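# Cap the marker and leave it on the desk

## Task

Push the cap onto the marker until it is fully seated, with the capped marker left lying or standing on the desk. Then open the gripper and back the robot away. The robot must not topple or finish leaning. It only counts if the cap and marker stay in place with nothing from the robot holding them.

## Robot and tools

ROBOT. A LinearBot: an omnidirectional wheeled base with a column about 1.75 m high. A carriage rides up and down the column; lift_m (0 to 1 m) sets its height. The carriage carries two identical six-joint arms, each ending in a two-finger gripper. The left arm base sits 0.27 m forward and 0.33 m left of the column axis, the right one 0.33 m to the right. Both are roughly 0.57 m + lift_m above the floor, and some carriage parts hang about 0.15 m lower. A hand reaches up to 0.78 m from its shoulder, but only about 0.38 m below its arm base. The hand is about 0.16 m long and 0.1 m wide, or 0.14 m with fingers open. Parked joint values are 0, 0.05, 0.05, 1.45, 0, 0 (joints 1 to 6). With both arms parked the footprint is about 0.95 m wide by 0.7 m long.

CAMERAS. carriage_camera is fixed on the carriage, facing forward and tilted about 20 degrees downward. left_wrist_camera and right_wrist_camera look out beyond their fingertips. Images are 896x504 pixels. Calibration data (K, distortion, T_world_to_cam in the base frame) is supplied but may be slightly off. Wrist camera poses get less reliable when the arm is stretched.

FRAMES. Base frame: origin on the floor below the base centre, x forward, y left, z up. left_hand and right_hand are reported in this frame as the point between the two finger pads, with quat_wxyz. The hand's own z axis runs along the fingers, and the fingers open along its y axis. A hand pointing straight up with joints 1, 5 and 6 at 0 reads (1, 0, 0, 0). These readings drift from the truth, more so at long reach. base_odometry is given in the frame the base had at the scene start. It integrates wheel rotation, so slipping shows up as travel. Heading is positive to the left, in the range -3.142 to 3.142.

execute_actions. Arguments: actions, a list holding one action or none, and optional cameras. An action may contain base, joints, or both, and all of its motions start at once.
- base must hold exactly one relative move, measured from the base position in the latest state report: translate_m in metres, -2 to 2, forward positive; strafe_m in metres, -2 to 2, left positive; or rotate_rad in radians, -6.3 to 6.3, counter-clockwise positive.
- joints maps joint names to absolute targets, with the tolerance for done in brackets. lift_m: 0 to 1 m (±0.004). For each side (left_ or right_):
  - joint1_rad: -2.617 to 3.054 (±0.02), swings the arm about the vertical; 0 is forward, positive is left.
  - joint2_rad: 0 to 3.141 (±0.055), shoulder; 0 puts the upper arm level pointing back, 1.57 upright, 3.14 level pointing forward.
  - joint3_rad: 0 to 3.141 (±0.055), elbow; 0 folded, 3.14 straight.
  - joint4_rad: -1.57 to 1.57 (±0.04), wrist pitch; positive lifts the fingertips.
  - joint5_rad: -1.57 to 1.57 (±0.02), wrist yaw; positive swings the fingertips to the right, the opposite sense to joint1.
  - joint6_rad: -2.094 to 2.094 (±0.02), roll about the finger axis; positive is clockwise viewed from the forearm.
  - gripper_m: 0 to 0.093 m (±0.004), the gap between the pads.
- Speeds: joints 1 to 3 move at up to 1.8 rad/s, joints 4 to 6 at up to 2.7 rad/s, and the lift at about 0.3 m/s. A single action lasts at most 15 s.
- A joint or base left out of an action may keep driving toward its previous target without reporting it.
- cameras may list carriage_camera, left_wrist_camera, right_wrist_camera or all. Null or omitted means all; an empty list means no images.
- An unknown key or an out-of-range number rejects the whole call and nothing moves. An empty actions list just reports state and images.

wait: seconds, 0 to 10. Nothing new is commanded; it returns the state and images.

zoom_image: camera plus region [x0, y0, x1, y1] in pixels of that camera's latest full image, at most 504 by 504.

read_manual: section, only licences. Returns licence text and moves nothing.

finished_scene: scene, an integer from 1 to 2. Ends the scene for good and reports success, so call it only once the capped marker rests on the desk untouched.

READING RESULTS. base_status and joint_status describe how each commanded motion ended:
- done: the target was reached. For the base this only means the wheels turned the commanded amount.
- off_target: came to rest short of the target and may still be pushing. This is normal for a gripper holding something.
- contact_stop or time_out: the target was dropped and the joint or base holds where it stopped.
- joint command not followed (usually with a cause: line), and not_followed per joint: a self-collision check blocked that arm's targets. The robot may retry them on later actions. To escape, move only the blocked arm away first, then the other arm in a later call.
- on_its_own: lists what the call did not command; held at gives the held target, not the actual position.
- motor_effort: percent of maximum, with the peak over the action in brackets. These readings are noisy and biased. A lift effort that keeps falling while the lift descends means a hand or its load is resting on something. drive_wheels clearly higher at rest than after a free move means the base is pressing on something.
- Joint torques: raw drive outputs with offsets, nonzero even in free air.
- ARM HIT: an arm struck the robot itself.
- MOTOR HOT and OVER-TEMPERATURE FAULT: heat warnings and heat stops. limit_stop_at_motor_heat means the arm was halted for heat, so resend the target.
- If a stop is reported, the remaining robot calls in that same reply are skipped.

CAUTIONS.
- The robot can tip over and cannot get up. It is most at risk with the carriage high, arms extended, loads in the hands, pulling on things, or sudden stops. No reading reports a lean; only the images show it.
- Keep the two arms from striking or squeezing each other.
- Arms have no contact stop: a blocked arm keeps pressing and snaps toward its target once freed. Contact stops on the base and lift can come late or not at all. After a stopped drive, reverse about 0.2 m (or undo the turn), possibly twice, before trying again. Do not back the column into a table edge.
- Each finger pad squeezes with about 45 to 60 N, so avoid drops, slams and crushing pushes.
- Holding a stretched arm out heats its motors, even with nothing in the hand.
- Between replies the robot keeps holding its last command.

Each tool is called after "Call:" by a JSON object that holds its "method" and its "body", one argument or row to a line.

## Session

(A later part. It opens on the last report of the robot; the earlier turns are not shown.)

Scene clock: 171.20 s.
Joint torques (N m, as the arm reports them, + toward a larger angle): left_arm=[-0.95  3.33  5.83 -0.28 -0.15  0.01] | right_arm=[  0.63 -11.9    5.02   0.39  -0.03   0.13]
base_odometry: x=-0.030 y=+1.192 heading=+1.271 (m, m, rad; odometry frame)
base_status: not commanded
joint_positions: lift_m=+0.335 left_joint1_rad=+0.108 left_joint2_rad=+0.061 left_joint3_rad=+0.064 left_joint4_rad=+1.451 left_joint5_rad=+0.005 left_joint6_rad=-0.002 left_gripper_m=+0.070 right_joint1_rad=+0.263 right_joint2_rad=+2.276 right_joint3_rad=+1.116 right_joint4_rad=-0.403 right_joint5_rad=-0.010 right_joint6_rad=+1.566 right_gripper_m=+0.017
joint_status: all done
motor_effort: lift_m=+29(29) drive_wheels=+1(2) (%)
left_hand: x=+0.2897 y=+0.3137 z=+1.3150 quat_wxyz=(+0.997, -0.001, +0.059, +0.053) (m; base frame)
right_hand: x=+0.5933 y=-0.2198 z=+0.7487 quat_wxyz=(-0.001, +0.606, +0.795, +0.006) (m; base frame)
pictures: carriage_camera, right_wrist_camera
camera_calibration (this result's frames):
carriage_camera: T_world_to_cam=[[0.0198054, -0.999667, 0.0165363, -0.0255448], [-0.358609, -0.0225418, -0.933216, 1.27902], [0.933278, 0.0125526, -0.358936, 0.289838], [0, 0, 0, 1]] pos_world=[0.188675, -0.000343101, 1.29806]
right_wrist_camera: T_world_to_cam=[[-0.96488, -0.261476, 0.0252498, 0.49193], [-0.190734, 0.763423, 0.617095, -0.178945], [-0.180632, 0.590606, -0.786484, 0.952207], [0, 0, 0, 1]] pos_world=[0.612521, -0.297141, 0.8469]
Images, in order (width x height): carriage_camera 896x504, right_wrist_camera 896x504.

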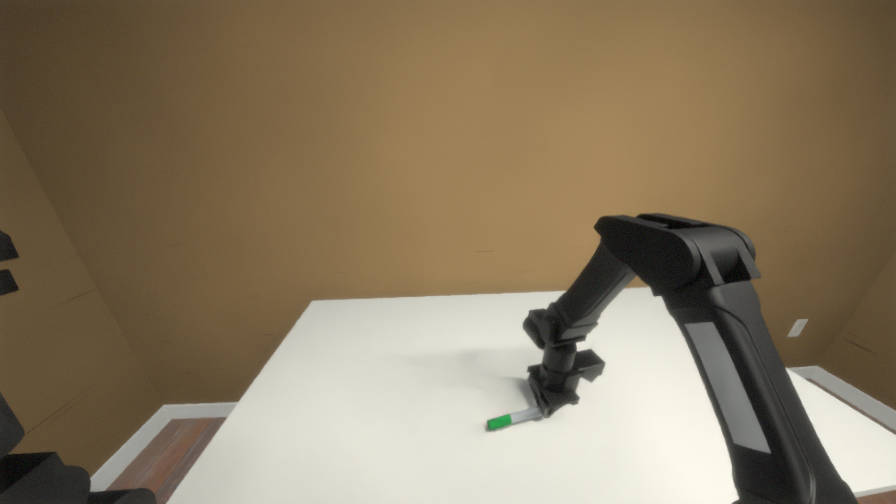

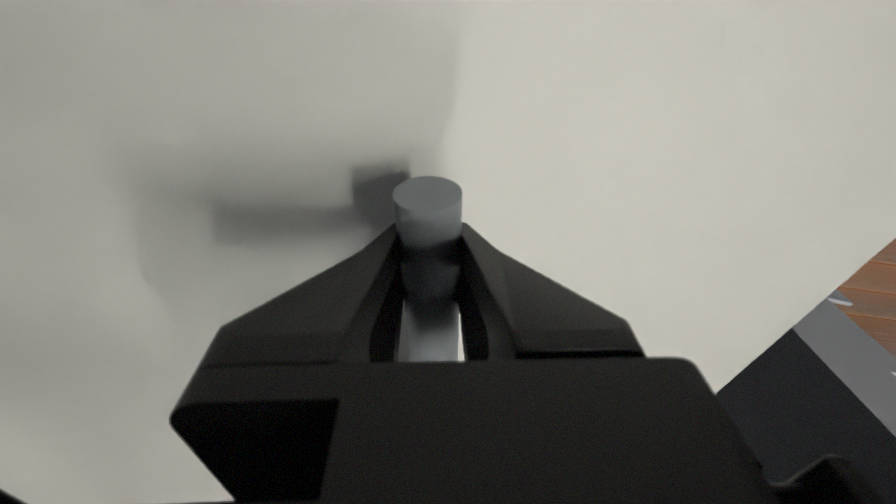

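Call:
{"method": "execute_actions", "body": {
  "actions": [
    {"joints":{"lift_m":0.317}}
  ],
  "cameras": []
}}

Call:
{"method": "execute_actions", "body": {
  "actions": [
    {"joints":{"right_gripper_m":0.07}}
  ],
  "cameras": []
}}

Call:
{"method": "execute_actions", "body": {
  "actions": [
    {"joints":{"lift_m":0.45,"right_joint2_rad":0.3,"right_joint3_rad":0.2,"right_joint4_rad":0}}
  ],
  "cameras": ["carriage_camera"]
}}

Call:
{"method": "zoom_image", "body": {
  "camera": "carriage_camera",
  "region": [460,430,580,504]
}}

Scene clock: 174.17 s.
Joint torques (N m, as the arm reports them, + toward a larger angle): left_arm=[-0.99  3.39  6.29 -0.24 -0.14  0.01] | right_arm=[  0.64 -11.94   5.08   0.43  -0.02   0.12]
base_odometry: x=-0.030 y=+1.192 heading=+1.271 (m, m, rad; odometry frame)
base_status: not commanded
joint_positions: lift_m=+0.317 left_joint1_rad=+0.108 left_joint2_rad=+0.060 left_joint3_rad=+0.059 left_joint4_rad=+1.451 left_joint5_rad=+0.004 left_joint6_rad=-0.002 left_gripper_m=+0.070 right_joint1_rad=+0.263 right_joint2_rad=+2.276 right_joint3_rad=+1.116 right_joint4_rad=-0.407 right_joint5_rad=-0.011 right_joint6_rad=+1.566 right_gripper_m=+0.017
joint_status: all done
motor_effort: lift_m=+29(30) drive_wheels=+1(1) (%)
left_hand: x=+0.2909 y=+0.3140 z=+1.2955 quat_wxyz=(+0.997, -0.001, +0.061, +0.053) (m; base frame)
right_hand: x=+0.5923 y=-0.2199 z=+0.7304 quat_wxyz=(-0.003, +0.606, +0.795, +0.005) (m; base frame)
pictures: none
No camera images: the call's "cameras" was empty. Leave "cameras" out to get every camera's image.

Scene clock: 174.83 s.
Joint torques (N m, as the arm reports them, + toward a larger angle): left_arm=[-0.95  3.39  6.34 -0.22 -0.13  0.01] | right_arm=[  0.61 -11.9    5.04   0.43  -0.01   0.11]
base_odometry: x=-0.030 y=+1.192 heading=+1.271 (m, m, rad; odometry frame)
base_status: not commanded
joint_positions: lift_m=+0.317 left_joint1_rad=+0.108 left_joint2_rad=+0.060 left_joint3_rad=+0.059 left_joint4_rad=+1.451 left_joint5_rad=+0.004 left_joint6_rad=-0.002 left_gripper_m=+0.070 right_joint1_rad=+0.263 right_joint2_rad=+2.276 right_joint3_rad=+1.116 right_joint4_rad=-0.407 right_joint5_rad=-0.011 right_joint6_rad=+1.566 right_gripper_m=+0.070
joint_status: all done
motor_effort: lift_m=+29(30) drive_wheels=+1(1) (%)
left_hand: x=+0.2909 y=+0.3140 z=+1.2955 quat_wxyz=(+0.997, -0.001, +0.061, +0.053) (m; base frame)
right_hand: x=+0.5923 y=-0.2199 z=+0.7304 quat_wxyz=(-0.003, +0.606, +0.795, +0.005) (m; base frame)
pictures: none
No camera images: the call's "cameras" was empty. Leave "cameras" out to get every camera's image.

Scene clock: 176.80 s.
Joint torques (N m, as the arm reports them, + toward a larger angle): left_arm=[-0.92  3.33  6.35 -0.23 -0.13  0.01] | right_arm=[ 0.61  0.35  8.73  2.65 -0.07  0.06]
base_odometry: x=-0.030 y=+1.192 heading=+1.271 (m, m, rad; odometry frame)
base_status: not commanded
joint_positions: lift_m=+0.450 left_joint1_rad=+0.108 left_joint2_rad=+0.060 left_joint3_rad=+0.059 left_joint4_rad=+1.451 left_joint5_rad=+0.002 left_joint6_rad=-0.002 left_gripper_m=+0.070 right_joint1_rad=+0.263 right_joint2_rad=+0.315 right_joint3_rad=+0.212 right_joint4_rad=+0.004 right_joint5_rad=-0.012 right_joint6_rad=+1.566 right_gripper_m=+0.070
joint_status: all done
motor_effort: lift_m=+33(40) drive_wheels=+1(1) (%)
left_hand: x=+0.2909 y=+0.3144 z=+1.4283 quat_wxyz=(+0.997, -0.002, +0.061, +0.053) (m; base frame)
right_hand: x=+0.5136 y=-0.2408 z=+1.2008 quat_wxyz=(+0.406, +0.446, +0.592, +0.535) (m; base frame)
pictures: carriage_camera
camera_calibration (this result's frames):
carriage_camera: T_world_to_cam=[[0.0198054, -0.999667, 0.0165363, -0.0274416], [-0.358609, -0.0225418, -0.933216, 1.38607], [0.933278, 0.0125526, -0.358936, 0.331011], [0, 0, 0, 1]] pos_world=[0.188675, -0.000343101, 1.41277]
Images, in order (width x height): carriage_camera 896x504.

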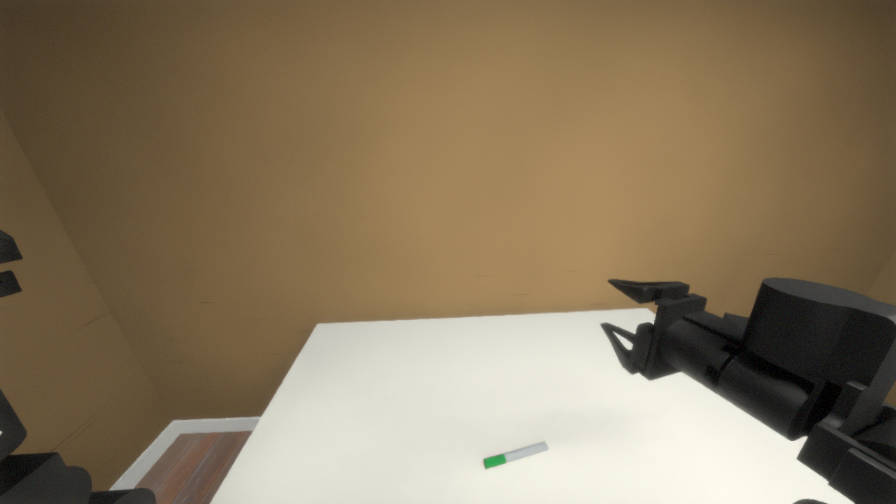

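Region (460, 430, 580, 504) of carriage_camera's 896x504 image, scaled by 4.200, with more detail than that image has; it fills the top 311 rows of this view, and the rest is white.

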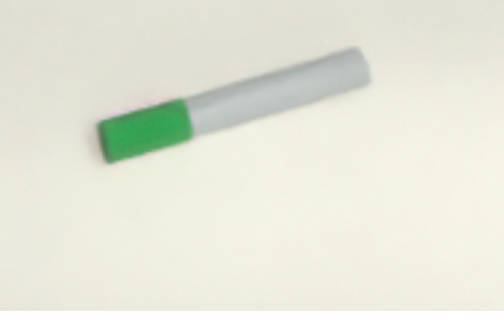

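Call:
{"method": "finished_scene", "body": {
  "scene": 1
}}

The scene is finished: the task was done.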